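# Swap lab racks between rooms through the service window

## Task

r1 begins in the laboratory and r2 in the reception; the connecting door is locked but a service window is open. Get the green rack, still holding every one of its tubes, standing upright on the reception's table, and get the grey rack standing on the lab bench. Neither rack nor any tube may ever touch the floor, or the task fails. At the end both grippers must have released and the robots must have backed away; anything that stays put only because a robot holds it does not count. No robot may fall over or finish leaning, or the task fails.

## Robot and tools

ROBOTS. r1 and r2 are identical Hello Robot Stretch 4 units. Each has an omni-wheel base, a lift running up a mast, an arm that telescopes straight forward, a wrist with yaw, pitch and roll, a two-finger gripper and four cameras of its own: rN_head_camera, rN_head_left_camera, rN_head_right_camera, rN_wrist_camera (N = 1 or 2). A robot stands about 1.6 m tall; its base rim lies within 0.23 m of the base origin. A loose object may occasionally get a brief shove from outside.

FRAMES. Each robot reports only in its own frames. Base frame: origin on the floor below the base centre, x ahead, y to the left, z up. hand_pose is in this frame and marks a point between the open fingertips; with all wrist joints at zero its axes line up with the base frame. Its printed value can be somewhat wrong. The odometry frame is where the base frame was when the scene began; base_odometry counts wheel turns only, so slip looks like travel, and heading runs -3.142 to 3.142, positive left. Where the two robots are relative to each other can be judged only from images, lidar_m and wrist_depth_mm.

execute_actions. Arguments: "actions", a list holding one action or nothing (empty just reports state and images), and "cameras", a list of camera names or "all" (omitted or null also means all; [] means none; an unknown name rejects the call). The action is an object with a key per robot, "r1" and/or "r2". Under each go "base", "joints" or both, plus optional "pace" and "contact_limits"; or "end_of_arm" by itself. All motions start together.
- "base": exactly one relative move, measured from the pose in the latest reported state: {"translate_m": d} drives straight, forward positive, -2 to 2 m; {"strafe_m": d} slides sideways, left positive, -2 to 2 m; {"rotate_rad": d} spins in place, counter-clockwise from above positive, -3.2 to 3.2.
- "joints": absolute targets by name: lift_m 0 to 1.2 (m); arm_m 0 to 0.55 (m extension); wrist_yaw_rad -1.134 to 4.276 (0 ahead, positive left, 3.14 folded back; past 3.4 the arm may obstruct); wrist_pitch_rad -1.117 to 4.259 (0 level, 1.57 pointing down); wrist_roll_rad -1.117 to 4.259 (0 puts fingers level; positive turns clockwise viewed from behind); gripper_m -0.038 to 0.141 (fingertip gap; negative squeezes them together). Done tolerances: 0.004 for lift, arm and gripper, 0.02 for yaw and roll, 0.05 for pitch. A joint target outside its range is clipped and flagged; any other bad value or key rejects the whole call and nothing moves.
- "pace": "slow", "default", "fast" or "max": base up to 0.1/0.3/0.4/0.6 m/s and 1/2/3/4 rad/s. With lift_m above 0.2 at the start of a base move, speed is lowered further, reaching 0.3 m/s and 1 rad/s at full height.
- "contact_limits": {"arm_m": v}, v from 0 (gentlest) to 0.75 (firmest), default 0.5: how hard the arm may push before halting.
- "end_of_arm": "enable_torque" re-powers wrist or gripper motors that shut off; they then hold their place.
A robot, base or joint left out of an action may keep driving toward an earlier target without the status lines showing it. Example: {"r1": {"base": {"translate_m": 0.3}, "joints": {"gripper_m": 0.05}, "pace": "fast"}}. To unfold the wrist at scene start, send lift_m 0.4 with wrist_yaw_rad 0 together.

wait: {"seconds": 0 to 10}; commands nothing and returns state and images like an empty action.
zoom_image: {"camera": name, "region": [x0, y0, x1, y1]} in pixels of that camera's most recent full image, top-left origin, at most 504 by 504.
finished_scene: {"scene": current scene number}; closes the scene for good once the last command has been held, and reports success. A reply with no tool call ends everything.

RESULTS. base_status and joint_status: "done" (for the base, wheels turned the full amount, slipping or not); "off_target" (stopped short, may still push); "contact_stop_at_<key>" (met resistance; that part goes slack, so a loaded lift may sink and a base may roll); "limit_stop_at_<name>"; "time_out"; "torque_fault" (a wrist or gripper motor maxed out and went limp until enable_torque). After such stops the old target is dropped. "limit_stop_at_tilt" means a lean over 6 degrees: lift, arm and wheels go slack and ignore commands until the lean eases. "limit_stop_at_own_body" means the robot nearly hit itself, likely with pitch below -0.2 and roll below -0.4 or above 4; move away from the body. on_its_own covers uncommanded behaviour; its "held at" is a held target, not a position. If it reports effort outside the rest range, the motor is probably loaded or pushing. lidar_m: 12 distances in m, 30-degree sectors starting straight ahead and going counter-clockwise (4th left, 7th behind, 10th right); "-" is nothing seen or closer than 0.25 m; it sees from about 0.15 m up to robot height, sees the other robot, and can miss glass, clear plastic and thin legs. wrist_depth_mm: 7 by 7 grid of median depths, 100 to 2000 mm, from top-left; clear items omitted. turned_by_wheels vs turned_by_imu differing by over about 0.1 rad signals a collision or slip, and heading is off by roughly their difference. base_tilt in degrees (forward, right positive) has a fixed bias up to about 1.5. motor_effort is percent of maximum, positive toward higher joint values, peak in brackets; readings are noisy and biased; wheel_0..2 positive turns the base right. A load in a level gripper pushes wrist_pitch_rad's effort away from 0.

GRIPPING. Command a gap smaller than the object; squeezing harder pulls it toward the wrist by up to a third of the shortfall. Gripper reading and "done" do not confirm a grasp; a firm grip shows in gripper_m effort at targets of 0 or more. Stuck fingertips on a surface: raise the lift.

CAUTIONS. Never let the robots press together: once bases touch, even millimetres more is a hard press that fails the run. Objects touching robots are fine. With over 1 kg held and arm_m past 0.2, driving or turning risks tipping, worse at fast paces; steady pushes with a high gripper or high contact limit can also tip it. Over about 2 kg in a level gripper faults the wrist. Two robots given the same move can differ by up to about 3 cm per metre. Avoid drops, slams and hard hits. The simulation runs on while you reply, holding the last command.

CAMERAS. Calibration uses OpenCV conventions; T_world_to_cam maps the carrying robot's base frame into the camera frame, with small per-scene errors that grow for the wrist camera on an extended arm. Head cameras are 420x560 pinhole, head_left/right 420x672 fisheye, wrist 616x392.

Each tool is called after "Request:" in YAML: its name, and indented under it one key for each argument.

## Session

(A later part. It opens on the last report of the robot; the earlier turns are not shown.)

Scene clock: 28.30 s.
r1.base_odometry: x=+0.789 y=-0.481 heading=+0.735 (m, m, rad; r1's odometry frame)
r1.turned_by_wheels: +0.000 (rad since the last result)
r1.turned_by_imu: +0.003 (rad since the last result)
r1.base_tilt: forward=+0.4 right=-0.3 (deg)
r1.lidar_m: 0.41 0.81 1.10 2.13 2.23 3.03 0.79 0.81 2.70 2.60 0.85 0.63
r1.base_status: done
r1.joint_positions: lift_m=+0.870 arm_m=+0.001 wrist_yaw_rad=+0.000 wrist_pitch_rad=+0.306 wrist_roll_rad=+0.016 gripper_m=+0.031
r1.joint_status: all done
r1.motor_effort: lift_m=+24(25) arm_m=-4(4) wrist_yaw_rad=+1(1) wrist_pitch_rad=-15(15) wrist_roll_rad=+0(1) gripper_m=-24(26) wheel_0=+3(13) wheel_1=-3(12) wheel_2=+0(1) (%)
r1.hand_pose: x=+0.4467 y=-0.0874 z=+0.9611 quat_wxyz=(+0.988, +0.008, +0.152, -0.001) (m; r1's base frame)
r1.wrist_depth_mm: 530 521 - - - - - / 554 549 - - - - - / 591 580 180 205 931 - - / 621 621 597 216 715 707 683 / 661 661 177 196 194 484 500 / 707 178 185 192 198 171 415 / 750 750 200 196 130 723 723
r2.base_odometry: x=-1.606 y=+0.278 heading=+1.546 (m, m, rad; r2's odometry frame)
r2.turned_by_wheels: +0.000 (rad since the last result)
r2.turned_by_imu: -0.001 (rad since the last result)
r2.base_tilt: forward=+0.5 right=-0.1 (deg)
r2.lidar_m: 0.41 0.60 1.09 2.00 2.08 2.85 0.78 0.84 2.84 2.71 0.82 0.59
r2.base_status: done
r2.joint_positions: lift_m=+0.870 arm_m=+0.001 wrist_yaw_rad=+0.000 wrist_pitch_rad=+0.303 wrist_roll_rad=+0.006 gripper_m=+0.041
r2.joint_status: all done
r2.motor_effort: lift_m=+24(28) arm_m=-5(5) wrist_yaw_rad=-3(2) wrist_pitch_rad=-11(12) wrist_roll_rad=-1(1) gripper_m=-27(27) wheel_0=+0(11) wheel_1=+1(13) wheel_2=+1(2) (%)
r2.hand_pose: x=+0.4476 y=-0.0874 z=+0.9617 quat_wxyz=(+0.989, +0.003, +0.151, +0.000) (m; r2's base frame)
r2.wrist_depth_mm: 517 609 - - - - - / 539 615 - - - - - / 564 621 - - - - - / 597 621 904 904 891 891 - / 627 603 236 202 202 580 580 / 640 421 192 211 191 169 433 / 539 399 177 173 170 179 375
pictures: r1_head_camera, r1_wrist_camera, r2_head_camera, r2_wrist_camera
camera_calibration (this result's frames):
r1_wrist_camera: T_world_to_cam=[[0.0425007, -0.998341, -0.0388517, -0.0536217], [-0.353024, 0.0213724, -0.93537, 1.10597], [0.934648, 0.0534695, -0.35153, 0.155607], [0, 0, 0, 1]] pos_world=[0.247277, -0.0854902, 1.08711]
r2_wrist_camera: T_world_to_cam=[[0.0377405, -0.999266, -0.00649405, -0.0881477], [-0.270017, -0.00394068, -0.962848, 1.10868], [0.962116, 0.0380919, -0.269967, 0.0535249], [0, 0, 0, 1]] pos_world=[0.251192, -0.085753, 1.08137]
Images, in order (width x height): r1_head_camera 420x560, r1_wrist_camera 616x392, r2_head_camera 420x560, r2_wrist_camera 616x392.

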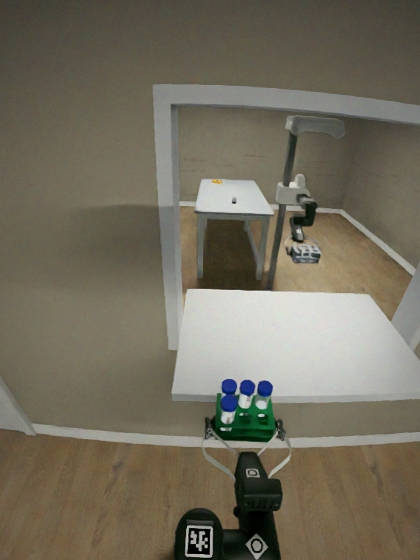

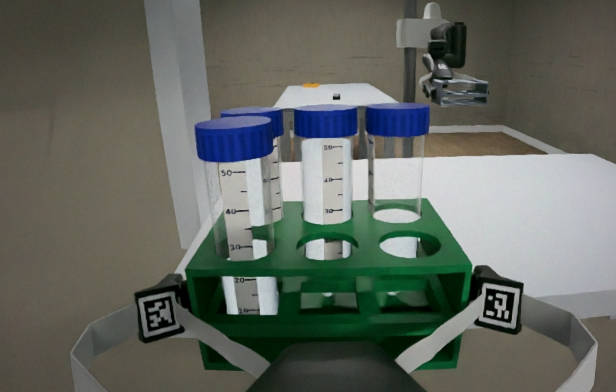

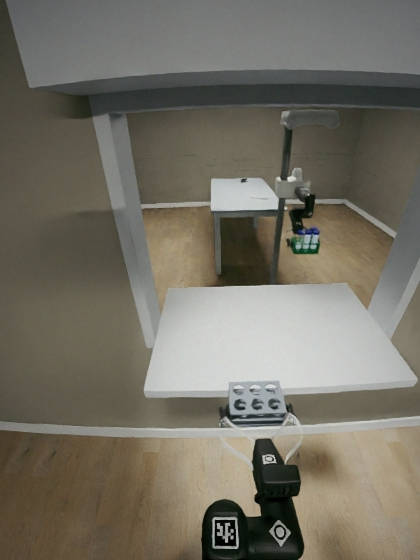

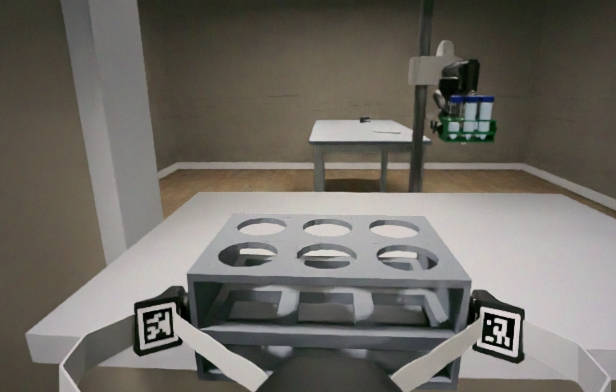

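Request:
execute_actions:
  actions:
    - {"r1":{"joints":{"lift_m":0.782,"arm_m":0.41}},"r2":{"base":{"strafe_m":0.03},"joints":{"lift_m":0.782,"arm_m":0.39}}}
  cameras: ["r1_head_camera","r2_head_camera"]

Scene clock: 30.67 s.
r1.base_odometry: x=+0.789 y=-0.481 heading=+0.735 (m, m, rad; r1's odometry frame)
r1.turned_by_wheels: +0.000 (rad since the last result)
r1.turned_by_imu: +0.001 (rad since the last result)
r1.base_tilt: forward=+0.4 right=-0.2 (deg)
r1.lidar_m: 0.57 0.82 1.13 2.14 2.22 3.01 0.77 0.81 2.68 2.58 0.83 0.60
r1.base_status: not commanded
r1.joint_positions: lift_m=+0.782 arm_m=+0.409 wrist_yaw_rad=+0.000 wrist_pitch_rad=+0.306 wrist_roll_rad=+0.016 gripper_m=+0.031
r1.joint_status: all done
r1.motor_effort: lift_m=+19(22) arm_m=+5(6) wrist_yaw_rad=-1(0) wrist_pitch_rad=-16(16) wrist_roll_rad=+0(1) gripper_m=-22(28) wheel_0=+4(3) wheel_1=-3(3) wheel_2=+0(0) (%)
r1.hand_pose: x=+0.8552 y=-0.0874 z=+0.8735 quat_wxyz=(+0.988, +0.008, +0.152, -0.001) (m; r1's base frame)
r1.wrist_depth_mm: - - - - - 1025 798 / 273 - - - - - - / 273 - 183 205 - - - / 272 - 433 216 469 459 445 / 268 362 176 196 194 317 324 / 264 178 184 192 198 171 266 / 229 224 202 196 130 211 -
r2.base_odometry: x=-1.636 y=+0.279 heading=+1.546 (m, m, rad; r2's odometry frame)
r2.turned_by_wheels: +0.000 (rad since the last result)
r2.turned_by_imu: +0.001 (rad since the last result)
r2.base_tilt: forward=+0.6 right=+0.1 (deg)
r2.lidar_m: 0.55 0.56 1.08 1.96 2.04 2.81 0.80 0.82 2.87 2.73 0.81 0.59
r2.base_status: done
r2.joint_positions: lift_m=+0.782 arm_m=+0.389 wrist_yaw_rad=+0.000 wrist_pitch_rad=+0.303 wrist_roll_rad=+0.006 gripper_m=+0.041
r2.joint_status: all done
r2.motor_effort: lift_m=+17(22) arm_m=+5(6) wrist_yaw_rad=-3(2) wrist_pitch_rad=-10(12) wrist_roll_rad=-1(1) gripper_m=-27(28) wheel_0=+0(5) wheel_1=+1(10) wheel_2=+0(2) (%)
r2.hand_pose: x=+0.8353 y=-0.0874 z=+0.8744 quat_wxyz=(+0.989, +0.003, +0.151, +0.000) (m; r2's base frame)
r2.wrist_depth_mm: - - - - - 1098 - / - - - - - - - / - - - - - - - / - - - - - 1182 - / 404 389 236 202 202 379 377 / 289 274 193 211 191 169 283 / 219 212 177 173 170 179 208
pictures: r1_head_camera, r2_head_camera
Images, in order (width x height): r1_head_camera 420x560, r2_head_camera 420x560.

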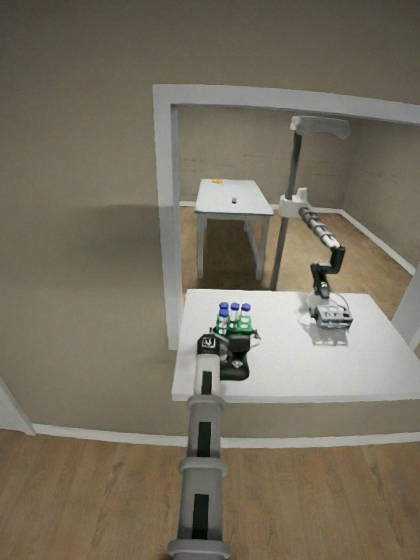

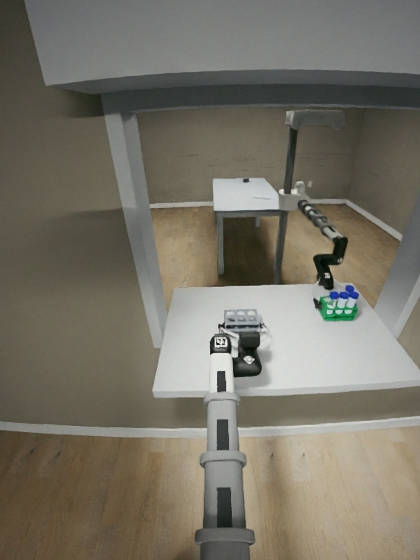

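r1 needs to drop 0.015 m and r2 0.017 m.

Request:
execute_actions:
  actions:
    - {"r1":{"joints":{"lift_m":0.767}},"r2":{"joints":{"lift_m":0.764}}}
  cameras: []

Request:
execute_actions:
  actions:
    - {"r1":{"joints":{"gripper_m":0.141}},"r2":{"joints":{"gripper_m":0.141}}}
  cameras: ["r1_wrist_camera","r2_wrist_camera"]

Request:
execute_actions:
  actions:
    - {"r1":{"joints":{"arm_m":0.30},"pace":"max"},"r2":{"joints":{"arm_m":0.28},"pace":"max"}}
  cameras: ["r1_head_camera","r1_wrist_camera","r2_head_camera","r2_wrist_camera"]

Scene clock: 31.67 s.
r1.base_odometry: x=+0.789 y=-0.481 heading=+0.735 (m, m, rad; r1's odometry frame)
r1.turned_by_wheels: +0.000 (rad since the last result)
r1.turned_by_imu: +0.000 (rad since the last result)
r1.base_tilt: forward=+0.5 right=-0.3 (deg)
r1.lidar_m: 0.56 0.83 1.12 2.14 2.23 3.02 0.76 0.83 2.69 2.60 0.84 0.60
r1.base_status: not commanded
r1.joint_positions: lift_m=+0.767 arm_m=+0.409 wrist_yaw_rad=+0.000 wrist_pitch_rad=+0.306 wrist_roll_rad=+0.016 gripper_m=+0.031
r1.joint_status: all done
r1.motor_effort: lift_m=+19(21) arm_m=+4(4) wrist_yaw_rad=-1(0) wrist_pitch_rad=-17(16) wrist_roll_rad=+0(1) gripper_m=-25(25) wheel_0=+3(3) wheel_1=-3(3) wheel_2=+0(0) (%)
r1.hand_pose: x=+0.8552 y=-0.0874 z=+0.8584 quat_wxyz=(+0.988, +0.008, +0.152, -0.001) (m; r1's base frame)
r1.wrist_depth_mm: - - - - - 1025 750 / 273 - - - - - - / 273 - 164 205 - - - / 272 - 397 216 424 415 407 / 270 329 177 196 194 287 297 / 251 178 184 193 198 171 243 / 207 204 197 196 130 193 -
r2.base_odometry: x=-1.636 y=+0.279 heading=+1.546 (m, m, rad; r2's odometry frame)
r2.turned_by_wheels: +0.000 (rad since the last result)
r2.turned_by_imu: +0.000 (rad since the last result)
r2.base_tilt: forward=+0.6 right=+0.0 (deg)
r2.lidar_m: 0.55 0.58 1.09 1.98 2.03 2.81 0.81 0.84 2.86 2.73 0.81 0.59
r2.base_status: not commanded
r2.joint_positions: lift_m=+0.764 arm_m=+0.389 wrist_yaw_rad=+0.000 wrist_pitch_rad=+0.303 wrist_roll_rad=+0.006 gripper_m=+0.041
r2.joint_status: all done
r2.motor_effort: lift_m=+16(16) arm_m=+5(5) wrist_yaw_rad=-3(3) wrist_pitch_rad=-11(11) wrist_roll_rad=-1(1) gripper_m=-28(27) wheel_0=+0(0) wheel_1=+1(1) wheel_2=+0(0) (%)
r2.hand_pose: x=+0.8353 y=-0.0874 z=+0.8564 quat_wxyz=(+0.989, +0.003, +0.151, +0.000) (m; r2's base frame)
r2.wrist_depth_mm: - - - - - 1118 - / - - - - - - - / - - - - - - - / - 530 525 517 512 512 512 / 347 345 236 202 202 338 338 / 258 244 193 211 191 169 252 / 196 189 176 173 170 178 185
pictures: none
No camera images: the call's "cameras" was empty. Leave "cameras" out to get every camera's image.

Scene clock: 33.77 s.
r1.base_odometry: x=+0.789 y=-0.481 heading=+0.735 (m, m, rad; r1's odometry frame)
r1.turned_by_wheels: +0.000 (rad since the last result)
r1.turned_by_imu: +0.001 (rad since the last result)
r1.base_tilt: forward=+0.4 right=-0.3 (deg)
r1.lidar_m: 0.58 0.82 1.14 2.13 2.23 3.00 0.78 0.80 2.70 2.59 0.85 0.60
r1.base_status: not commanded
r1.joint_positions: lift_m=+0.767 arm_m=+0.409 wrist_yaw_rad=+0.000 wrist_pitch_rad=+0.303 wrist_roll_rad=+0.016 gripper_m=+0.141
r1.joint_status: all done
r1.motor_effort: lift_m=+19(20) arm_m=+5(5) wrist_yaw_rad=+0(0) wrist_pitch_rad=-6(17) wrist_roll_rad=-1(1) gripper_m=-2(20) wheel_0=+3(3) wheel_1=-3(3) wheel_2=+0(0) (%)
r1.hand_pose: x=+0.8555 y=-0.0874 z=+0.8594 quat_wxyz=(+0.989, +0.008, +0.151, -0.001) (m; r1's base frame)
r1.wrist_depth_mm: - - - - - 1025 759 / 273 - - - - - - / 273 - - 230 - - - / 272 - 433 242 375 430 415 / 270 336 218 229 229 306 303 / 251 246 216 216 213 204 236 / 215 208 213 144 206 198 -
r2.base_odometry: x=-1.636 y=+0.279 heading=+1.546 (m, m, rad; r2's odometry frame)
r2.turned_by_wheels: +0.000 (rad since the last result)
r2.turned_by_imu: +0.001 (rad since the last result)
r2.base_tilt: forward=+0.7 right=+0.1 (deg)
r2.lidar_m: 0.55 0.60 1.10 1.97 2.06 2.82 0.79 0.85 2.84 2.74 0.81 0.59
r2.base_status: not commanded
r2.joint_positions: lift_m=+0.764 arm_m=+0.389 wrist_yaw_rad=+0.000 wrist_pitch_rad=+0.302 wrist_roll_rad=+0.006 gripper_m=+0.141
r2.joint_status: all done
r2.motor_effort: lift_m=+16(16) arm_m=+5(5) wrist_yaw_rad=-2(2) wrist_pitch_rad=-8(10) wrist_roll_rad=+0(1) gripper_m=+0(28) wheel_0=+0(0) wheel_1=+1(1) wheel_2=+0(0) (%)
r2.hand_pose: x=+0.8354 y=-0.0874 z=+0.8567 quat_wxyz=(+0.989, +0.003, +0.151, +0.000) (m; r2's base frame)
r2.wrist_depth_mm: - - - - - 1118 - / - - - - - - - / - - - - - - - / - 535 525 525 521 517 - / 349 347 244 240 220 342 340 / 258 247 207 227 211 192 254 / 206 198 206 144 202 195 202
pictures: r1_wrist_camera, r2_wrist_camera
camera_calibration (this result's frames):
r1_wrist_camera: T_world_to_cam=[[0.0428072, -0.998333, -0.0387066, -0.0752856], [-0.349827, 0.0213119, -0.936572, 1.15341], [0.935836, 0.0536327, -0.348332, -0.265967], [0, 0, 0, 1]] pos_world=[0.655619, -0.0854771, 0.984696]
r2_wrist_camera: T_world_to_cam=[[0.0378472, -0.999263, -0.0064472, -0.103568], [-0.268808, -0.00396673, -0.963185, 1.11157], [0.96245, 0.0381869, -0.26876, -0.349258], [0, 0, 0, 1]] pos_world=[0.638862, -0.0857452, 0.976113]
Images, in order (width x height): r1_wrist_camera 616x392, r2_wrist_camera 616x392.

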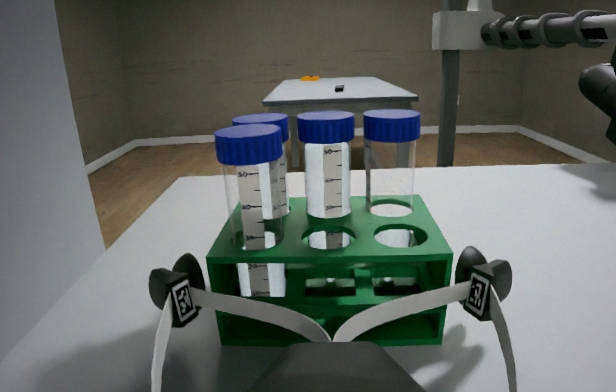

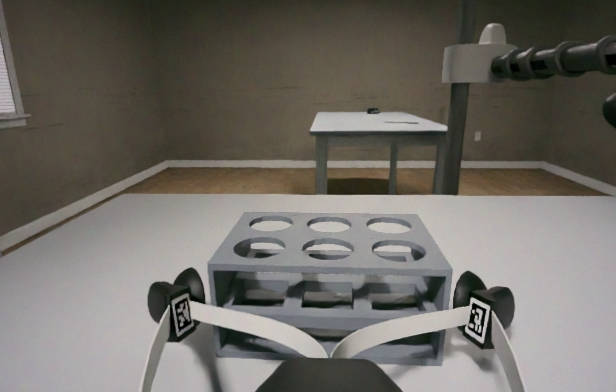

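Scene clock: 34.83 s.
r1.base_odometry: x=+0.789 y=-0.481 heading=+0.735 (m, m, rad; r1's odometry frame)
r1.turned_by_wheels: +0.000 (rad since the last result)
r1.turned_by_imu: +0.000 (rad since the last result)
r1.base_tilt: forward=+0.4 right=-0.2 (deg)
r1.lidar_m: 0.58 0.80 1.12 2.13 2.23 3.01 0.78 0.82 2.70 2.61 0.85 0.60
r1.base_status: not commanded
r1.joint_positions: lift_m=+0.767 arm_m=+0.301 wrist_yaw_rad=+0.000 wrist_pitch_rad=+0.302 wrist_roll_rad=+0.016 gripper_m=+0.141
r1.joint_status: all done
r1.motor_effort: lift_m=+20(20) arm_m=-4(5) wrist_yaw_rad=+0(1) wrist_pitch_rad=-6(5) wrist_roll_rad=-1(1) gripper_m=+0(1) wheel_0=+4(4) wheel_1=-3(3) wheel_2=+0(0) (%)
r1.hand_pose: x=+0.7471 y=-0.0875 z=+0.8594 quat_wxyz=(+0.989, +0.008, +0.151, -0.001) (m; r1's base frame)
r1.wrist_depth_mm: 277 - - - - 1098 654 / 273 - - - - - 634 / 273 399 - 343 - - 597 / 286 397 436 324 351 427 418 / 304 336 332 312 315 310 303 / 265 247 236 254 229 219 237 / 216 209 213 145 206 199 -
r2.base_odometry: x=-1.636 y=+0.279 heading=+1.546 (m, m, rad; r2's odometry frame)
r2.turned_by_wheels: +0.000 (rad since the last result)
r2.turned_by_imu: +0.000 (rad since the last result)
r2.base_tilt: forward=+0.7 right=+0.0 (deg)
r2.lidar_m: 0.55 0.58 1.09 1.97 2.07 2.79 0.81 0.85 2.87 2.74 0.84 0.58
r2.base_status: not commanded
r2.joint_positions: lift_m=+0.764 arm_m=+0.281 wrist_yaw_rad=+0.000 wrist_pitch_rad=+0.302 wrist_roll_rad=+0.006 gripper_m=+0.141
r2.joint_status: all done
r2.motor_effort: lift_m=+16(16) arm_m=-5(5) wrist_yaw_rad=-2(6) wrist_pitch_rad=-8(8) wrist_roll_rad=-1(2) gripper_m=+0(2) wheel_0=+0(0) wheel_1=+1(1) wheel_2=+0(0) (%)
r2.hand_pose: x=+0.7272 y=-0.0875 z=+0.8567 quat_wxyz=(+0.989, +0.003, +0.151, -0.001) (m; r2's base frame)
r2.wrist_depth_mm: - - - - - - - / - - - - - - 661 / 399 - - - - - 647 / 399 597 535 353 433 521 480 / 351 349 347 315 322 343 342 / 260 247 213 258 258 198 254 / 206 198 206 144 205 196 203
pictures: r1_head_camera, r1_wrist_camera, r2_head_camera, r2_wrist_camera
camera_calibration (this result's frames):
r1_wrist_camera: T_world_to_cam=[[0.0424816, -0.998348, -0.0386973, -0.0704984], [-0.349618, 0.0214288, -0.936647, 1.11545], [0.935929, 0.0533195, -0.34813, -0.16471], [0, 0, 0, 1]] pos_world=[0.547132, -0.0855023, 0.984712]
r2_wrist_camera: T_world_to_cam=[[0.0374972, -0.999276, -0.00644943, -0.0993144], [-0.268868, -0.00387271, -0.963169, 1.08251], [0.962447, 0.0378502, -0.268818, -0.24511], [0, 0, 0, 1]] pos_world=[0.530681, -0.0857728, 0.976108]
Images, in order (width x height): r1_head_camera 420x560, r1_wrist_camera 616x392, r2_head_camera 420x560, r2_wrist_camera 616x392.

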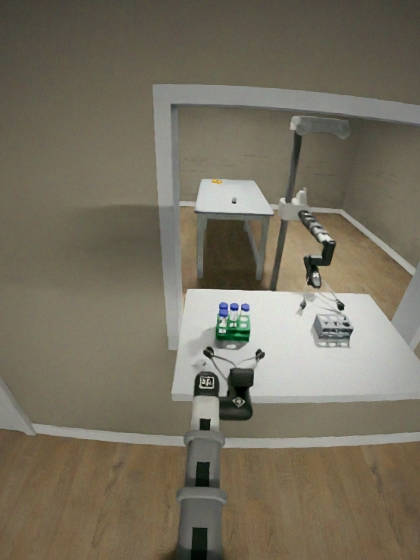

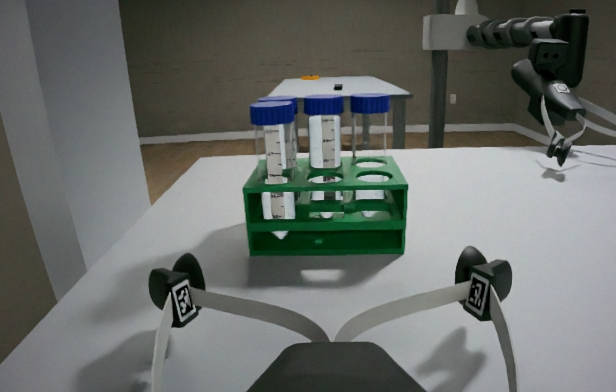

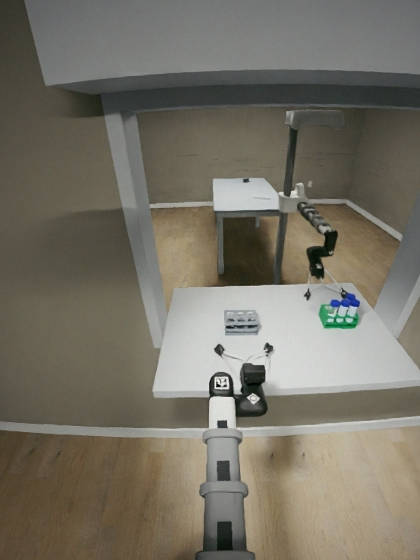

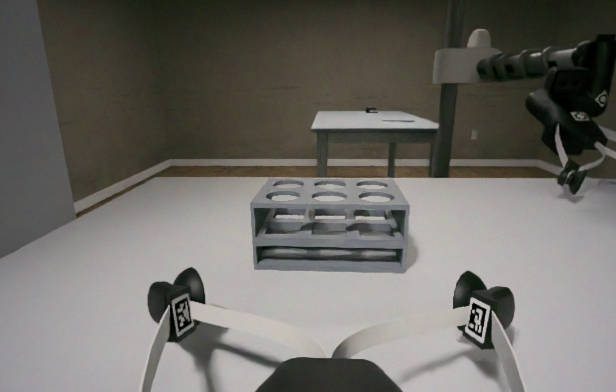

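Request:
execute_actions:
  actions:
    - {"r1":{"base":{"strafe_m":-0.395},"pace":"max"},"r2":{"base":{"strafe_m":-0.405},"pace":"max"}}
  cameras: ["r1_wrist_camera","r2_wrist_camera"]

Scene clock: 37.20 s.
r1.base_odometry: x=+1.054 y=-0.774 heading=+0.735 (m, m, rad; r1's odometry frame)
r1.turned_by_wheels: +0.000 (rad since the last result)
r1.turned_by_imu: +0.002 (rad since the last result)
r1.base_tilt: forward=+0.3 right=-0.3 (deg)
r1.lidar_m: 0.59 0.60 1.14 2.52 2.61 0.81 0.78 3.15 2.27 2.18 1.18 0.62
r1.base_status: done
r1.joint_positions: lift_m=+0.767 arm_m=+0.301 wrist_yaw_rad=+0.000 wrist_pitch_rad=+0.302 wrist_roll_rad=+0.016 gripper_m=+0.141
r1.joint_status: not commanded
r1.motor_effort: lift_m=+19(20) arm_m=-4(4) wrist_yaw_rad=+1(1) wrist_pitch_rad=-4(3) wrist_roll_rad=-1(0) gripper_m=-2(2) wheel_0=+3(14) wheel_1=+0(13) wheel_2=+0(0) (%)
r1.hand_pose: x=+0.7471 y=-0.0874 z=+0.8594 quat_wxyz=(+0.989, +0.008, +0.151, -0.001) (m; r1's base frame)
r1.wrist_depth_mm: - - 1160 - - - - / - 707 - - - - - / - - - - - - - / 492 477 466 366 364 427 424 / 342 336 332 327 320 309 303 / 259 247 235 253 230 219 237 / 216 208 213 145 206 200 -
r2.base_odometry: x=-1.231 y=+0.269 heading=+1.546 (m, m, rad; r2's odometry frame)
r2.turned_by_wheels: +0.000 (rad since the last result)
r2.turned_by_imu: +0.001 (rad since the last result)
r2.base_tilt: forward=+0.7 right=+0.0 (deg)
r2.lidar_m: 0.56 0.56 0.80 2.37 2.47 0.84 0.79 0.83 2.43 2.33 1.14 0.58
r2.base_status: done
r2.joint_positions: lift_m=+0.764 arm_m=+0.281 wrist_yaw_rad=+0.000 wrist_pitch_rad=+0.302 wrist_roll_rad=+0.006 gripper_m=+0.141
r2.joint_status: not commanded
r2.motor_effort: lift_m=+16(17) arm_m=-5(5) wrist_yaw_rad=-4(0) wrist_pitch_rad=-7(8) wrist_roll_rad=+0(0) gripper_m=+0(0) wheel_0=-2(10) wheel_1=+2(14) wheel_2=+0(0) (%)
r2.hand_pose: x=+0.7272 y=-0.0874 z=+0.8567 quat_wxyz=(+0.989, +0.003, +0.151, +0.000) (m; r2's base frame)
r2.wrist_depth_mm: - - - - - - 325 / - 715 1205 - - - 317 / - 732 - - - - 317 / 539 530 530 334 340 473 315 / 351 349 349 324 324 343 300 / 259 247 213 258 257 198 254 / 206 198 206 144 204 196 202
pictures: r1_wrist_camera, r2_wrist_camera
camera_calibration (this result's frames):
r1_wrist_camera: T_world_to_cam=[[0.0425889, -0.998343, -0.0386971, -0.0705494], [-0.349614, 0.0213914, -0.936649, 1.11544], [0.935925, 0.0534199, -0.348124, -0.164713], [0, 0, 0, 1]] pos_world=[0.547136, -0.0854942, 0.984702]
r2_wrist_camera: T_world_to_cam=[[0.0376447, -0.99927, -0.00644945, -0.0993809], [-0.268867, -0.00391236, -0.963169, 1.08251], [0.962441, 0.0379922, -0.268818, -0.245105], [0, 0, 0, 1]] pos_world=[0.530691, -0.0857612, 0.976108]
Images, in order (width x height): r1_wrist_camera 616x392, r2_wrist_camera 616x392.

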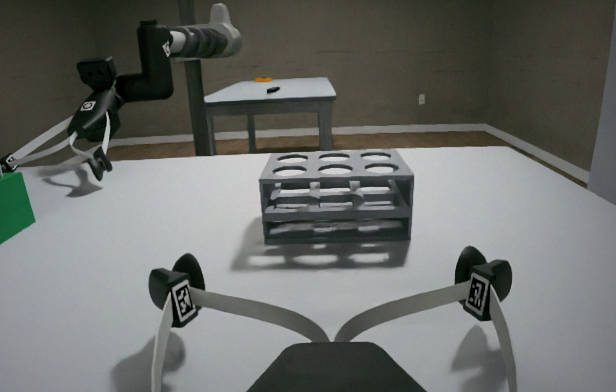

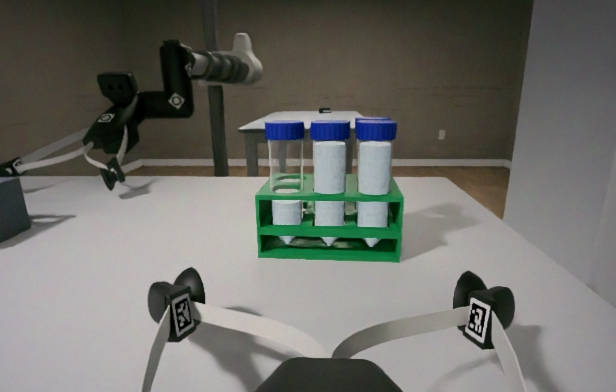

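Request:
execute_actions:
  actions:
    - {"r1":{"base":{"strafe_m":-0.008},"joints":{"arm_m":0.43}},"r2":{"joints":{"arm_m":0.411}}}
  cameras: ["r1_wrist_camera","r2_wrist_camera"]

Scene clock: 38.73 s.
r1.base_odometry: x=+1.059 y=-0.780 heading=+0.735 (m, m, rad; r1's odometry frame)
r1.turned_by_wheels: +0.000 (rad since the last result)
r1.turned_by_imu: +0.000 (rad since the last result)
r1.base_tilt: forward=+0.5 right=-0.3 (deg)
r1.lidar_m: 0.57 0.60 1.15 2.55 2.64 0.83 0.78 3.13 2.27 2.19 1.16 0.61
r1.base_status: done
r1.joint_positions: lift_m=+0.767 arm_m=+0.429 wrist_yaw_rad=+0.000 wrist_pitch_rad=+0.302 wrist_roll_rad=+0.016 gripper_m=+0.141
r1.joint_status: all done
r1.motor_effort: lift_m=+19(19) arm_m=+5(6) wrist_yaw_rad=-1(1) wrist_pitch_rad=-3(4) wrist_roll_rad=-1(1) gripper_m=-1(2) wheel_0=+3(12) wheel_1=-4(9) wheel_2=+0(1) (%)
r1.hand_pose: x=+0.8755 y=-0.0874 z=+0.8595 quat_wxyz=(+0.989, +0.008, +0.150, -0.001) (m; r1's base frame)
r1.wrist_depth_mm: 445 615 - - - - - / 459 - - - - - - / - - - - - - - / 496 480 469 455 410 430 421 / 342 338 236 247 235 304 301 / 258 246 217 216 213 208 236 / 216 209 212 145 205 199 -
r2.base_odometry: x=-1.231 y=+0.269 heading=+1.546 (m, m, rad; r2's odometry frame)
r2.turned_by_wheels: +0.000 (rad since the last result)
r2.turned_by_imu: +0.000 (rad since the last result)
r2.base_tilt: forward=+0.5 right=+0.1 (deg)
r2.lidar_m: 0.55 0.59 0.81 2.36 2.46 0.82 0.79 0.83 2.41 2.34 1.09 0.59
r2.base_status: not commanded
r2.joint_positions: lift_m=+0.764 arm_m=+0.410 wrist_yaw_rad=+0.000 wrist_pitch_rad=+0.302 wrist_roll_rad=+0.006 gripper_m=+0.141
r2.joint_status: all done
r2.motor_effort: lift_m=+16(16) arm_m=+5(7) wrist_yaw_rad=-3(2) wrist_pitch_rad=-7(8) wrist_roll_rad=-1(0) gripper_m=-3(0) wheel_0=-2(2) wheel_1=+2(1) wheel_2=+0(1) (%)
r2.hand_pose: x=+0.8564 y=-0.0874 z=+0.8567 quat_wxyz=(+0.989, +0.003, +0.151, +0.000) (m; r2's base frame)
r2.wrist_depth_mm: - - - - - - - / 469 627 1118 - - - - / 480 - - 206 226 - - / - - 1205 198 192 - - / 351 349 240 202 194 342 - / 259 246 206 206 204 191 254 / 205 198 206 144 201 195 202
pictures: r1_wrist_camera, r2_wrist_camera
camera_calibration (this result's frames):
r1_wrist_camera: T_world_to_cam=[[0.0427679, -0.998336, -0.038691, -0.076132], [-0.34948, 0.0213308, -0.936701, 1.1603], [0.935967, 0.0535825, -0.347986, -0.285063], [0, 0, 0, 1]] pos_world=[0.675568, -0.0854811, 0.984713]
r2_wrist_camera: T_world_to_cam=[[0.0377997, -0.999265, -0.00644677, -0.104335], [-0.268796, -0.00395386, -0.963189, 1.11721], [0.962455, 0.0381412, -0.268748, -0.369482], [0, 0, 0, 1]] pos_world=[0.659855, -0.085749, 0.976114]
Images, in order (width x height): r1_wrist_camera 616x392, r2_wrist_camera 616x392.

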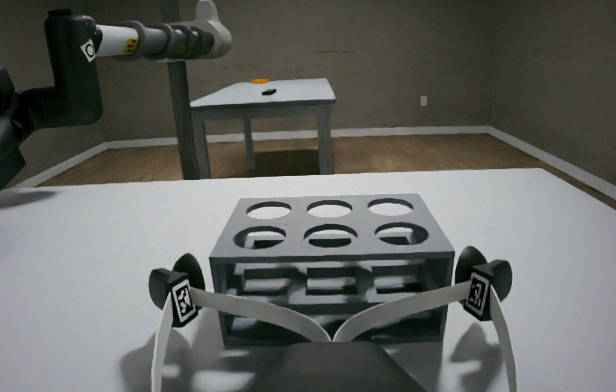

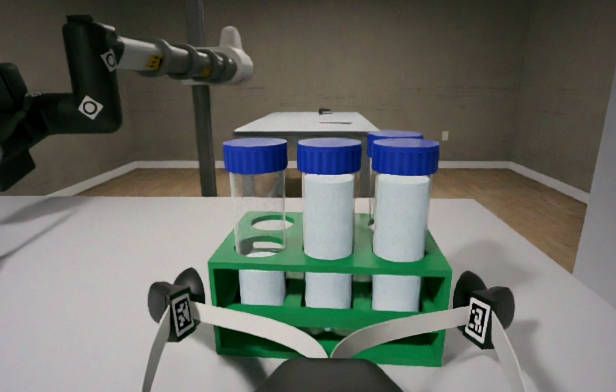

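Request:
execute_actions:
  actions:
    - {"r1":{"joints":{"gripper_m":0.04}},"r2":{"joints":{"gripper_m":0.035}}}
  cameras: []

Request:
execute_actions:
  actions:
    - {"r1":{"joints":{"lift_m":0.8,"arm_m":0.2}},"r2":{"joints":{"lift_m":0.8,"arm_m":0.19}}}
  cameras: ["r1_wrist_camera","r2_wrist_camera"]

Scene clock: 40.97 s.
r1.base_odometry: x=+1.059 y=-0.780 heading=+0.735 (m, m, rad; r1's odometry frame)
r1.turned_by_wheels: +0.000 (rad since the last result)
r1.turned_by_imu: +0.001 (rad since the last result)
r1.base_tilt: forward=+0.4 right=-0.4 (deg)
r1.lidar_m: 0.58 0.59 1.14 2.54 2.63 0.83 0.76 3.13 2.23 2.16 1.16 0.61
r1.base_status: not commanded
r1.joint_positions: lift_m=+0.767 arm_m=+0.429 wrist_yaw_rad=+0.000 wrist_pitch_rad=+0.303 wrist_roll_rad=+0.016 gripper_m=+0.041
r1.joint_status: all done
r1.motor_effort: lift_m=+20(19) arm_m=+5(5) wrist_yaw_rad=+0(1) wrist_pitch_rad=-7(8) wrist_roll_rad=+0(1) gripper_m=-27(30) wheel_0=+3(3) wheel_1=-3(4) wheel_2=+0(0) (%)
r1.hand_pose: x=+0.8754 y=-0.0874 z=+0.8591 quat_wxyz=(+0.988, +0.008, +0.151, -0.001) (m; r1's base frame)
r1.wrist_depth_mm: 439 603 - - - - - / 462 - - - - - - / - - - - - - - / 492 477 459 449 433 424 415 / 338 336 211 206 204 294 300 / 257 178 187 202 200 172 246 / 213 207 198 198 163 197 -
r2.base_odometry: x=-1.231 y=+0.269 heading=+1.546 (m, m, rad; r2's odometry frame)
r2.turned_by_wheels: +0.000 (rad since the last result)
r2.turned_by_imu: +0.001 (rad since the last result)
r2.base_tilt: forward=+0.7 right=+0.0 (deg)
r2.lidar_m: 0.56 0.58 0.81 2.37 2.46 0.85 0.80 0.84 2.44 2.32 1.12 0.59
r2.base_status: not commanded
r2.joint_positions: lift_m=+0.764 arm_m=+0.410 wrist_yaw_rad=+0.000 wrist_pitch_rad=+0.305 wrist_roll_rad=+0.006 gripper_m=+0.036
r2.joint_status: all done
r2.motor_effort: lift_m=+17(16) arm_m=+5(6) wrist_yaw_rad=-5(4) wrist_pitch_rad=-17(18) wrist_roll_rad=-1(1) gripper_m=-27(30) wheel_0=-2(2) wheel_1=+2(1) wheel_2=+0(0) (%)
r2.hand_pose: x=+0.8561 y=-0.0874 z=+0.8558 quat_wxyz=(+0.988, +0.003, +0.152, +0.000) (m; r2's base frame)
r2.wrist_depth_mm: - - - - - - - / 469 627 1160 - - - - / 484 - 180 164 162 - - / 521 525 517 169 169 - - / 343 343 200 171 168 334 332 / 255 178 180 179 176 171 249 / 194 187 176 172 169 184 183
pictures: none
No camera images: the call's "cameras" was empty. Leave "cameras" out to get every camera's image.

Scene clock: 42.77 s.
r1.base_odometry: x=+1.059 y=-0.780 heading=+0.735 (m, m, rad; r1's odometry frame)
r1.turned_by_wheels: +0.000 (rad since the last result)
r1.turned_by_imu: +0.000 (rad since the last result)
r1.base_tilt: forward=+0.4 right=-0.3 (deg)
r1.lidar_m: 0.58 0.60 1.14 2.54 2.62 0.83 0.77 3.16 2.26 2.17 1.17 0.63
r1.base_status: not commanded
r1.joint_positions: lift_m=+0.800 arm_m=+0.201 wrist_yaw_rad=+0.000 wrist_pitch_rad=+0.304 wrist_roll_rad=+0.016 gripper_m=+0.041
r1.joint_status: all done
r1.motor_effort: lift_m=+24(25) arm_m=-4(4) wrist_yaw_rad=+1(0) wrist_pitch_rad=-8(10) wrist_roll_rad=-1(1) gripper_m=-23(23) wheel_0=+3(3) wheel_1=-4(3) wheel_2=+0(1) (%)
r1.hand_pose: x=+0.6470 y=-0.0874 z=+0.8917 quat_wxyz=(+0.988, +0.008, +0.151, -0.001) (m; r1's base frame)
r1.wrist_depth_mm: - - 1281 - - - - / - 891 - - - - - / - 723 - - - - 488 / 597 580 559 549 525 517 466 / 410 407 211 206 205 353 366 / 312 179 187 202 200 172 298 / 260 250 206 197 163 237 -
r2.base_odometry: x=-1.231 y=+0.269 heading=+1.546 (m, m, rad; r2's odometry frame)
r2.turned_by_wheels: +0.000 (rad since the last result)
r2.turned_by_imu: +0.000 (rad since the last result)
r2.base_tilt: forward=+0.6 right=+0.0 (deg)
r2.lidar_m: 0.55 0.57 0.83 2.36 2.47 0.85 0.79 0.83 2.44 2.32 1.15 0.59
r2.base_status: not commanded
r2.joint_positions: lift_m=+0.799 arm_m=+0.191 wrist_yaw_rad=+0.000 wrist_pitch_rad=+0.306 wrist_roll_rad=+0.006 gripper_m=+0.036
r2.joint_status: all done
r2.motor_effort: lift_m=+26(28) arm_m=-5(6) wrist_yaw_rad=-2(3) wrist_pitch_rad=-18(18) wrist_roll_rad=+0(1) gripper_m=-29(29) wheel_0=-2(2) wheel_1=+1(1) wheel_2=+0(0) (%)
r2.hand_pose: x=+0.6369 y=-0.0875 z=+0.8909 quat_wxyz=(+0.988, +0.003, +0.152, -0.001) (m; r2's base frame)
r2.wrist_depth_mm: - - - - - - 317 / - - 1160 - - - 329 / - 778 181 165 162 439 342 / 654 647 640 168 168 477 357 / 427 424 202 171 169 392 375 / 317 178 180 179 176 171 327 / 241 233 176 172 169 229 228
pictures: r1_wrist_camera, r2_wrist_camera
camera_calibration (this result's frames):
r1_wrist_camera: T_world_to_cam=[[0.0425179, -0.998344, -0.0387618, -0.0649385], [-0.351033, 0.0213959, -0.936119, 1.11109], [0.935397, 0.0534085, -0.349542, -0.0582044], [0, 0, 0, 1]] pos_world=[0.447236, -0.0854952, 1.01725]
r2_wrist_camera: T_world_to_cam=[[0.0375536, -0.999273, -0.00658185, -0.0956052], [-0.272253, -0.00389375, -0.962218, 1.09246], [0.961493, 0.0379267, -0.272202, -0.145422], [0, 0, 0, 1]] pos_world=[0.440839, -0.0857665, 1.01097]
Images, in order (width x height): r1_wrist_camera 616x392, r2_wrist_camera 616x392.

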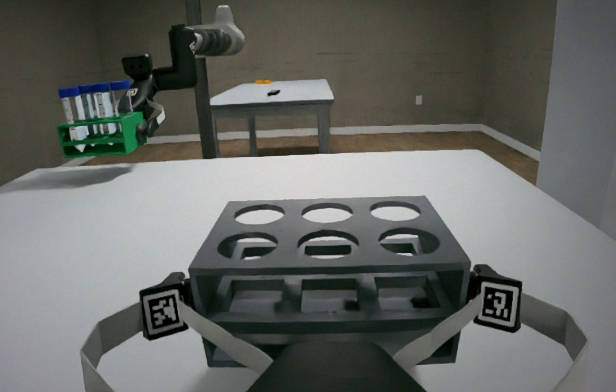

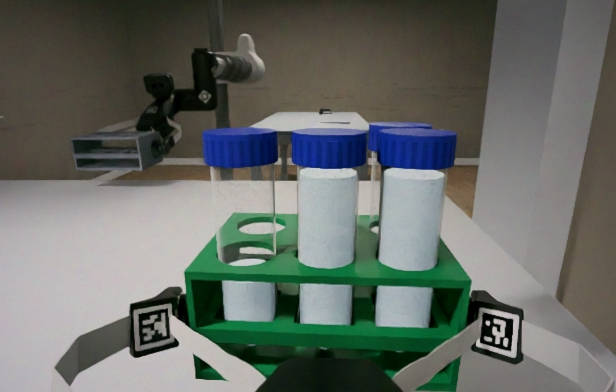

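Request:
execute_actions:
  actions:
    - {"r1":{"base":{"rotate_rad":3.05},"joints":{"arm_m":0.15}},"r2":{"base":{"rotate_rad":3.1},"joints":{"arm_m":0.15}}}
  cameras: ["r1_head_camera","r2_head_camera","r2_wrist_camera"]

Scene clock: 45.73 s.
r1.base_odometry: x=+1.059 y=-0.780 heading=-2.499 (m, m, rad; r1's odometry frame)
r1.turned_by_wheels: +3.049 (rad since the last result)
r1.turned_by_imu: +3.125 (rad since the last result)
r1.base_tilt: forward=+0.3 right=-0.3 (deg)
r1.lidar_m: 0.54 0.79 2.28 2.18 1.25 0.61 0.57 0.59 1.10 2.36 2.60 0.85
r1.base_status: done
r1.joint_positions: lift_m=+0.800 arm_m=+0.151 wrist_yaw_rad=+0.000 wrist_pitch_rad=+0.304 wrist_roll_rad=+0.016 gripper_m=+0.041
r1.joint_status: all done
r1.motor_effort: lift_m=+24(24) arm_m=-4(6) wrist_yaw_rad=-1(2) wrist_pitch_rad=-8(9) wrist_roll_rad=-1(1) gripper_m=-26(25) wheel_0=-4(10) wheel_1=-3(11) wheel_2=-1(14) (%)
r1.hand_pose: x=+0.5970 y=-0.0873 z=+0.8917 quat_wxyz=(+0.988, +0.008, +0.151, -0.001) (m; r1's base frame)
r1.wrist_depth_mm: - - - - - - - / - - - - - - - / - - 1255 1182 1138 - - / - - 750 715 707 683 - / - 539 211 206 205 492 512 / 1618 179 187 202 199 172 549 / 1430 564 206 198 163 1281 603
r2.base_odometry: x=-1.231 y=+0.269 heading=-1.637 (m, m, rad; r2's odometry frame)
r2.turned_by_wheels: +3.099 (rad since the last result)
r2.turned_by_imu: +3.080 (rad since the last result)
r2.base_tilt: forward=+0.5 right=+0.1 (deg)
r2.lidar_m: 0.54 0.82 2.42 2.31 1.24 0.60 0.55 0.58 0.79 2.39 2.43 0.87
r2.base_status: done
r2.joint_positions: lift_m=+0.799 arm_m=+0.151 wrist_yaw_rad=+0.000 wrist_pitch_rad=+0.306 wrist_roll_rad=+0.006 gripper_m=+0.036
r2.joint_status: all done
r2.motor_effort: lift_m=+26(27) arm_m=-5(6) wrist_yaw_rad=-4(6) wrist_pitch_rad=-18(16) wrist_roll_rad=-1(1) gripper_m=-28(28) wheel_0=-1(10) wheel_1=-4(10) wheel_2=-2(9) (%)
r2.hand_pose: x=+0.5970 y=-0.0874 z=+0.8909 quat_wxyz=(+0.988, +0.003, +0.152, +0.000) (m; r2's base frame)
r2.wrist_depth_mm: - - - - - - - / - - - - - - - / - - 181 164 162 - - / - 854 842 169 168 - - / 569 569 201 171 168 559 - / 521 178 181 179 176 171 1708 / 549 1255 176 172 169 549 1229
pictures: r1_head_camera, r2_head_camera, r2_wrist_camera
camera_calibration (this result's frames):
r2_wrist_camera: T_world_to_cam=[[0.0378837, -0.99926, -0.0065876, -0.0942047], [-0.272116, -0.00397273, -0.962256, 1.08158], [0.961518, 0.0382464, -0.272065, -0.107129], [0, 0, 0, 1]] pos_world=[0.400889, -0.0857409, 1.01099]
Images, in order (width x height): r1_head_camera 420x560, r2_head_camera 420x560, r2_wrist_camera 616x392.

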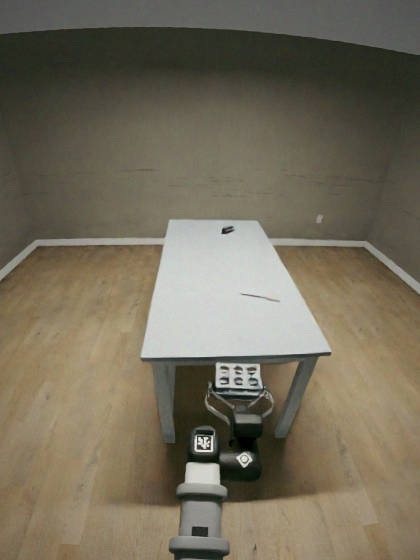

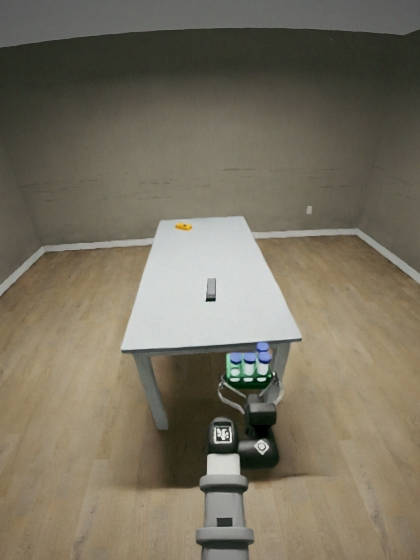

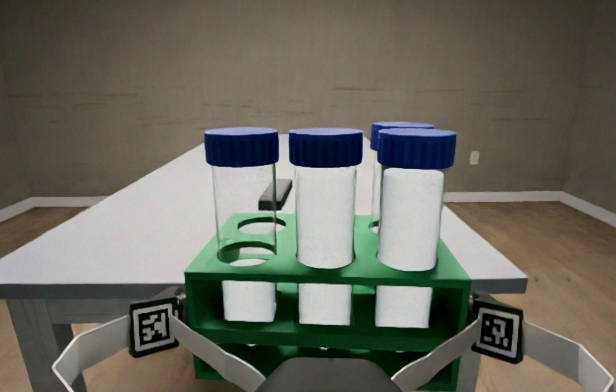

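Both spots are clear.

Request:
execute_actions:
  actions:
    - {"r1":{"joints":{"lift_m":0.725,"arm_m":0.5}},"r2":{"joints":{"lift_m":0.722,"arm_m":0.51}}}
  cameras: []

Request:
execute_actions:
  actions:
    - {"r1":{"joints":{"lift_m":0.706}},"r2":{"joints":{"lift_m":0.703}}}
  cameras: ["r1_head_camera","r1_wrist_camera","r2_head_camera","r2_wrist_camera"]

Scene clock: 48.03 s.
r1.base_odometry: x=+1.059 y=-0.780 heading=-2.499 (m, m, rad; r1's odometry frame)
r1.turned_by_wheels: +0.000 (rad since the last result)
r1.turned_by_imu: +0.001 (rad since the last result)
r1.base_tilt: forward=+0.4 right=-0.3 (deg)
r1.lidar_m: 0.77 0.79 2.27 2.15 1.25 0.61 0.57 0.57 1.06 2.35 2.59 0.84
r1.base_status: not commanded
r1.joint_positions: lift_m=+0.725 arm_m=+0.499 wrist_yaw_rad=+0.000 wrist_pitch_rad=+0.304 wrist_roll_rad=+0.016 gripper_m=+0.041
r1.joint_status: all done
r1.motor_effort: lift_m=+19(21) arm_m=+5(5) wrist_yaw_rad=-1(0) wrist_pitch_rad=-7(9) wrist_roll_rad=+0(0) gripper_m=-23(26) wheel_0=-4(4) wheel_1=-3(3) wheel_2=-2(2) (%)
r1.hand_pose: x=+0.9454 y=-0.0874 z=+0.8171 quat_wxyz=(+0.988, +0.008, +0.151, -0.001) (m; r1's base frame)
r1.wrist_depth_mm: - - - - - - - / - - - - - - - / - - 854 820 788 768 - / - 535 512 504 488 462 466 / 379 375 211 206 204 329 338 / 289 179 187 203 200 172 276 / 239 232 206 198 163 221 -
r2.base_odometry: x=-1.231 y=+0.269 heading=-1.637 (m, m, rad; r2's odometry frame)
r2.turned_by_wheels: +0.000 (rad since the last result)
r2.turned_by_imu: +0.001 (rad since the last result)
r2.base_tilt: forward=+0.6 right=+0.1 (deg)
r2.lidar_m: 0.79 0.81 2.41 2.31 1.21 0.60 0.54 0.54 0.77 2.40 2.45 0.86
r2.base_status: not commanded
r2.joint_positions: lift_m=+0.722 arm_m=+0.509 wrist_yaw_rad=+0.000 wrist_pitch_rad=+0.306 wrist_roll_rad=+0.006 gripper_m=+0.036
r2.joint_status: all done
r2.motor_effort: lift_m=+17(25) arm_m=+5(6) wrist_yaw_rad=-1(2) wrist_pitch_rad=-18(19) wrist_roll_rad=-1(2) gripper_m=-27(31) wheel_0=-1(1) wheel_1=-4(4) wheel_2=-2(2) (%)
r2.hand_pose: x=+0.9551 y=-0.0874 z=+0.8137 quat_wxyz=(+0.988, +0.003, +0.152, +0.000) (m; r2's base frame)
r2.wrist_depth_mm: - - - - - - - / - - - - - - - / - - 181 165 162 - - / 591 585 574 169 169 - - / 387 384 201 171 168 377 1983 / 287 178 181 180 176 171 281 / 218 212 176 172 168 208 207
pictures: none
No camera images: the call's "cameras" was empty. Leave "cameras" out to get every camera's image.

Scene clock: 48.83 s.
r1.base_odometry: x=+1.059 y=-0.780 heading=-2.499 (m, m, rad; r1's odometry frame)
r1.turned_by_wheels: +0.000 (rad since the last result)
r1.turned_by_imu: +0.000 (rad since the last result)
r1.base_tilt: forward=+0.4 right=-0.2 (deg)
r1.lidar_m: 0.78 0.80 2.28 2.17 1.26 0.62 0.58 0.60 1.07 2.36 2.60 0.84
r1.base_status: not commanded
r1.joint_positions: lift_m=+0.706 arm_m=+0.499 wrist_yaw_rad=+0.000 wrist_pitch_rad=+0.304 wrist_roll_rad=+0.016 gripper_m=+0.041
r1.joint_status: all done
r1.motor_effort: lift_m=+18(16) arm_m=+5(5) wrist_yaw_rad=-1(0) wrist_pitch_rad=-7(8) wrist_roll_rad=-1(1) gripper_m=-23(23) wheel_0=-4(4) wheel_1=-3(3) wheel_2=-1(2) (%)
r1.hand_pose: x=+0.9454 y=-0.0874 z=+0.7981 quat_wxyz=(+0.988, +0.008, +0.151, -0.001) (m; r1's base frame)
r1.wrist_depth_mm: - - - - - - - / - - - - - - - / - - 768 723 699 676 - / 492 477 459 449 436 424 415 / 340 334 211 206 204 294 300 / 257 179 187 202 200 173 246 / 213 206 199 197 163 197 -
r2.base_odometry: x=-1.231 y=+0.269 heading=-1.637 (m, m, rad; r2's odometry frame)
r2.turned_by_wheels: +0.000 (rad since the last result)
r2.turned_by_imu: +0.000 (rad since the last result)
r2.base_tilt: forward=+0.5 right=+0.1 (deg)
r2.lidar_m: 0.80 0.82 2.41 2.31 1.21 0.60 0.53 0.57 0.76 2.40 2.45 0.89
r2.base_status: not commanded
r2.joint_positions: lift_m=+0.703 arm_m=+0.509 wrist_yaw_rad=+0.000 wrist_pitch_rad=+0.306 wrist_roll_rad=+0.006 gripper_m=+0.036
r2.joint_status: all done
r2.motor_effort: lift_m=+17(17) arm_m=+5(5) wrist_yaw_rad=-4(2) wrist_pitch_rad=-17(17) wrist_roll_rad=-1(1) gripper_m=-29(29) wheel_0=-1(1) wheel_1=-4(4) wheel_2=-2(2) (%)
r2.hand_pose: x=+0.9551 y=-0.0874 z=+0.7947 quat_wxyz=(+0.988, +0.003, +0.152, +0.000) (m; r2's base frame)
r2.wrist_depth_mm: - - - - - - - / - - - - - - - / - - 180 164 162 - - / 521 521 466 169 168 504 - / 342 342 202 171 168 332 332 / 254 179 180 179 176 170 249 / 194 187 175 172 169 184 183
pictures: r1_head_camera, r1_wrist_camera, r2_head_camera, r2_wrist_camera
camera_calibration (this result's frames):
r1_wrist_camera: T_world_to_cam=[[0.0427659, -0.998333, -0.0387629, -0.0814178], [-0.350832, 0.0213216, -0.936196, 1.12817], [0.935461, 0.0536365, -0.349335, -0.37025], [0, 0, 0, 1]] pos_world=[0.745635, -0.0854775, 0.923692]
r2_wrist_camera: T_world_to_cam=[[0.0378751, -0.999261, -0.0065897, -0.108398], [-0.272171, -0.00397053, -0.962241, 1.08648], [0.961503, 0.0382385, -0.27212, -0.477584], [0, 0, 0, 1]] pos_world=[0.759012, -0.0857415, 0.914778]
Images, in order (width x height): r1_head_camera 420x560, r1_wrist_camera 616x392, r2_head_camera 420x560, r2_wrist_camera 616x392.

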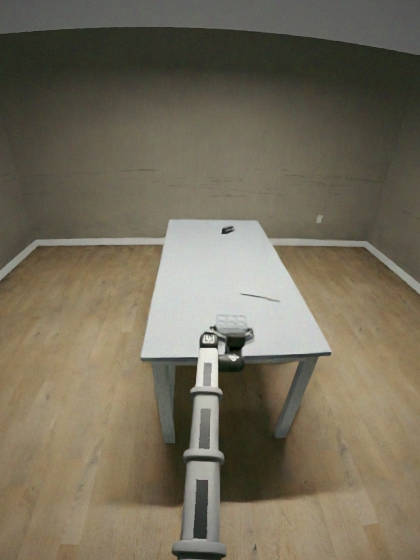

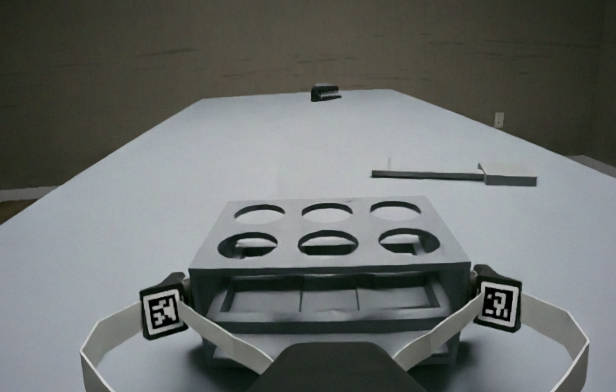

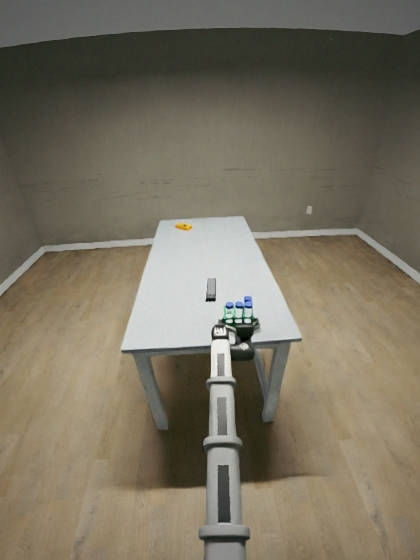

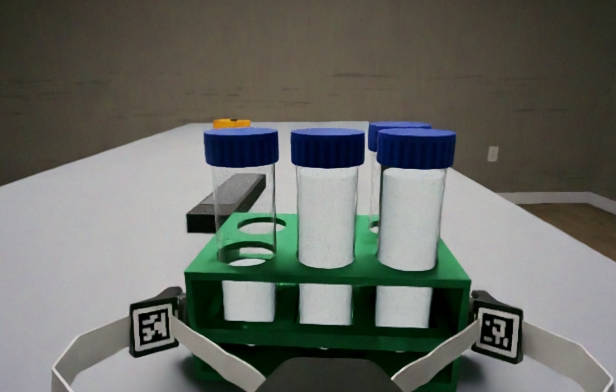

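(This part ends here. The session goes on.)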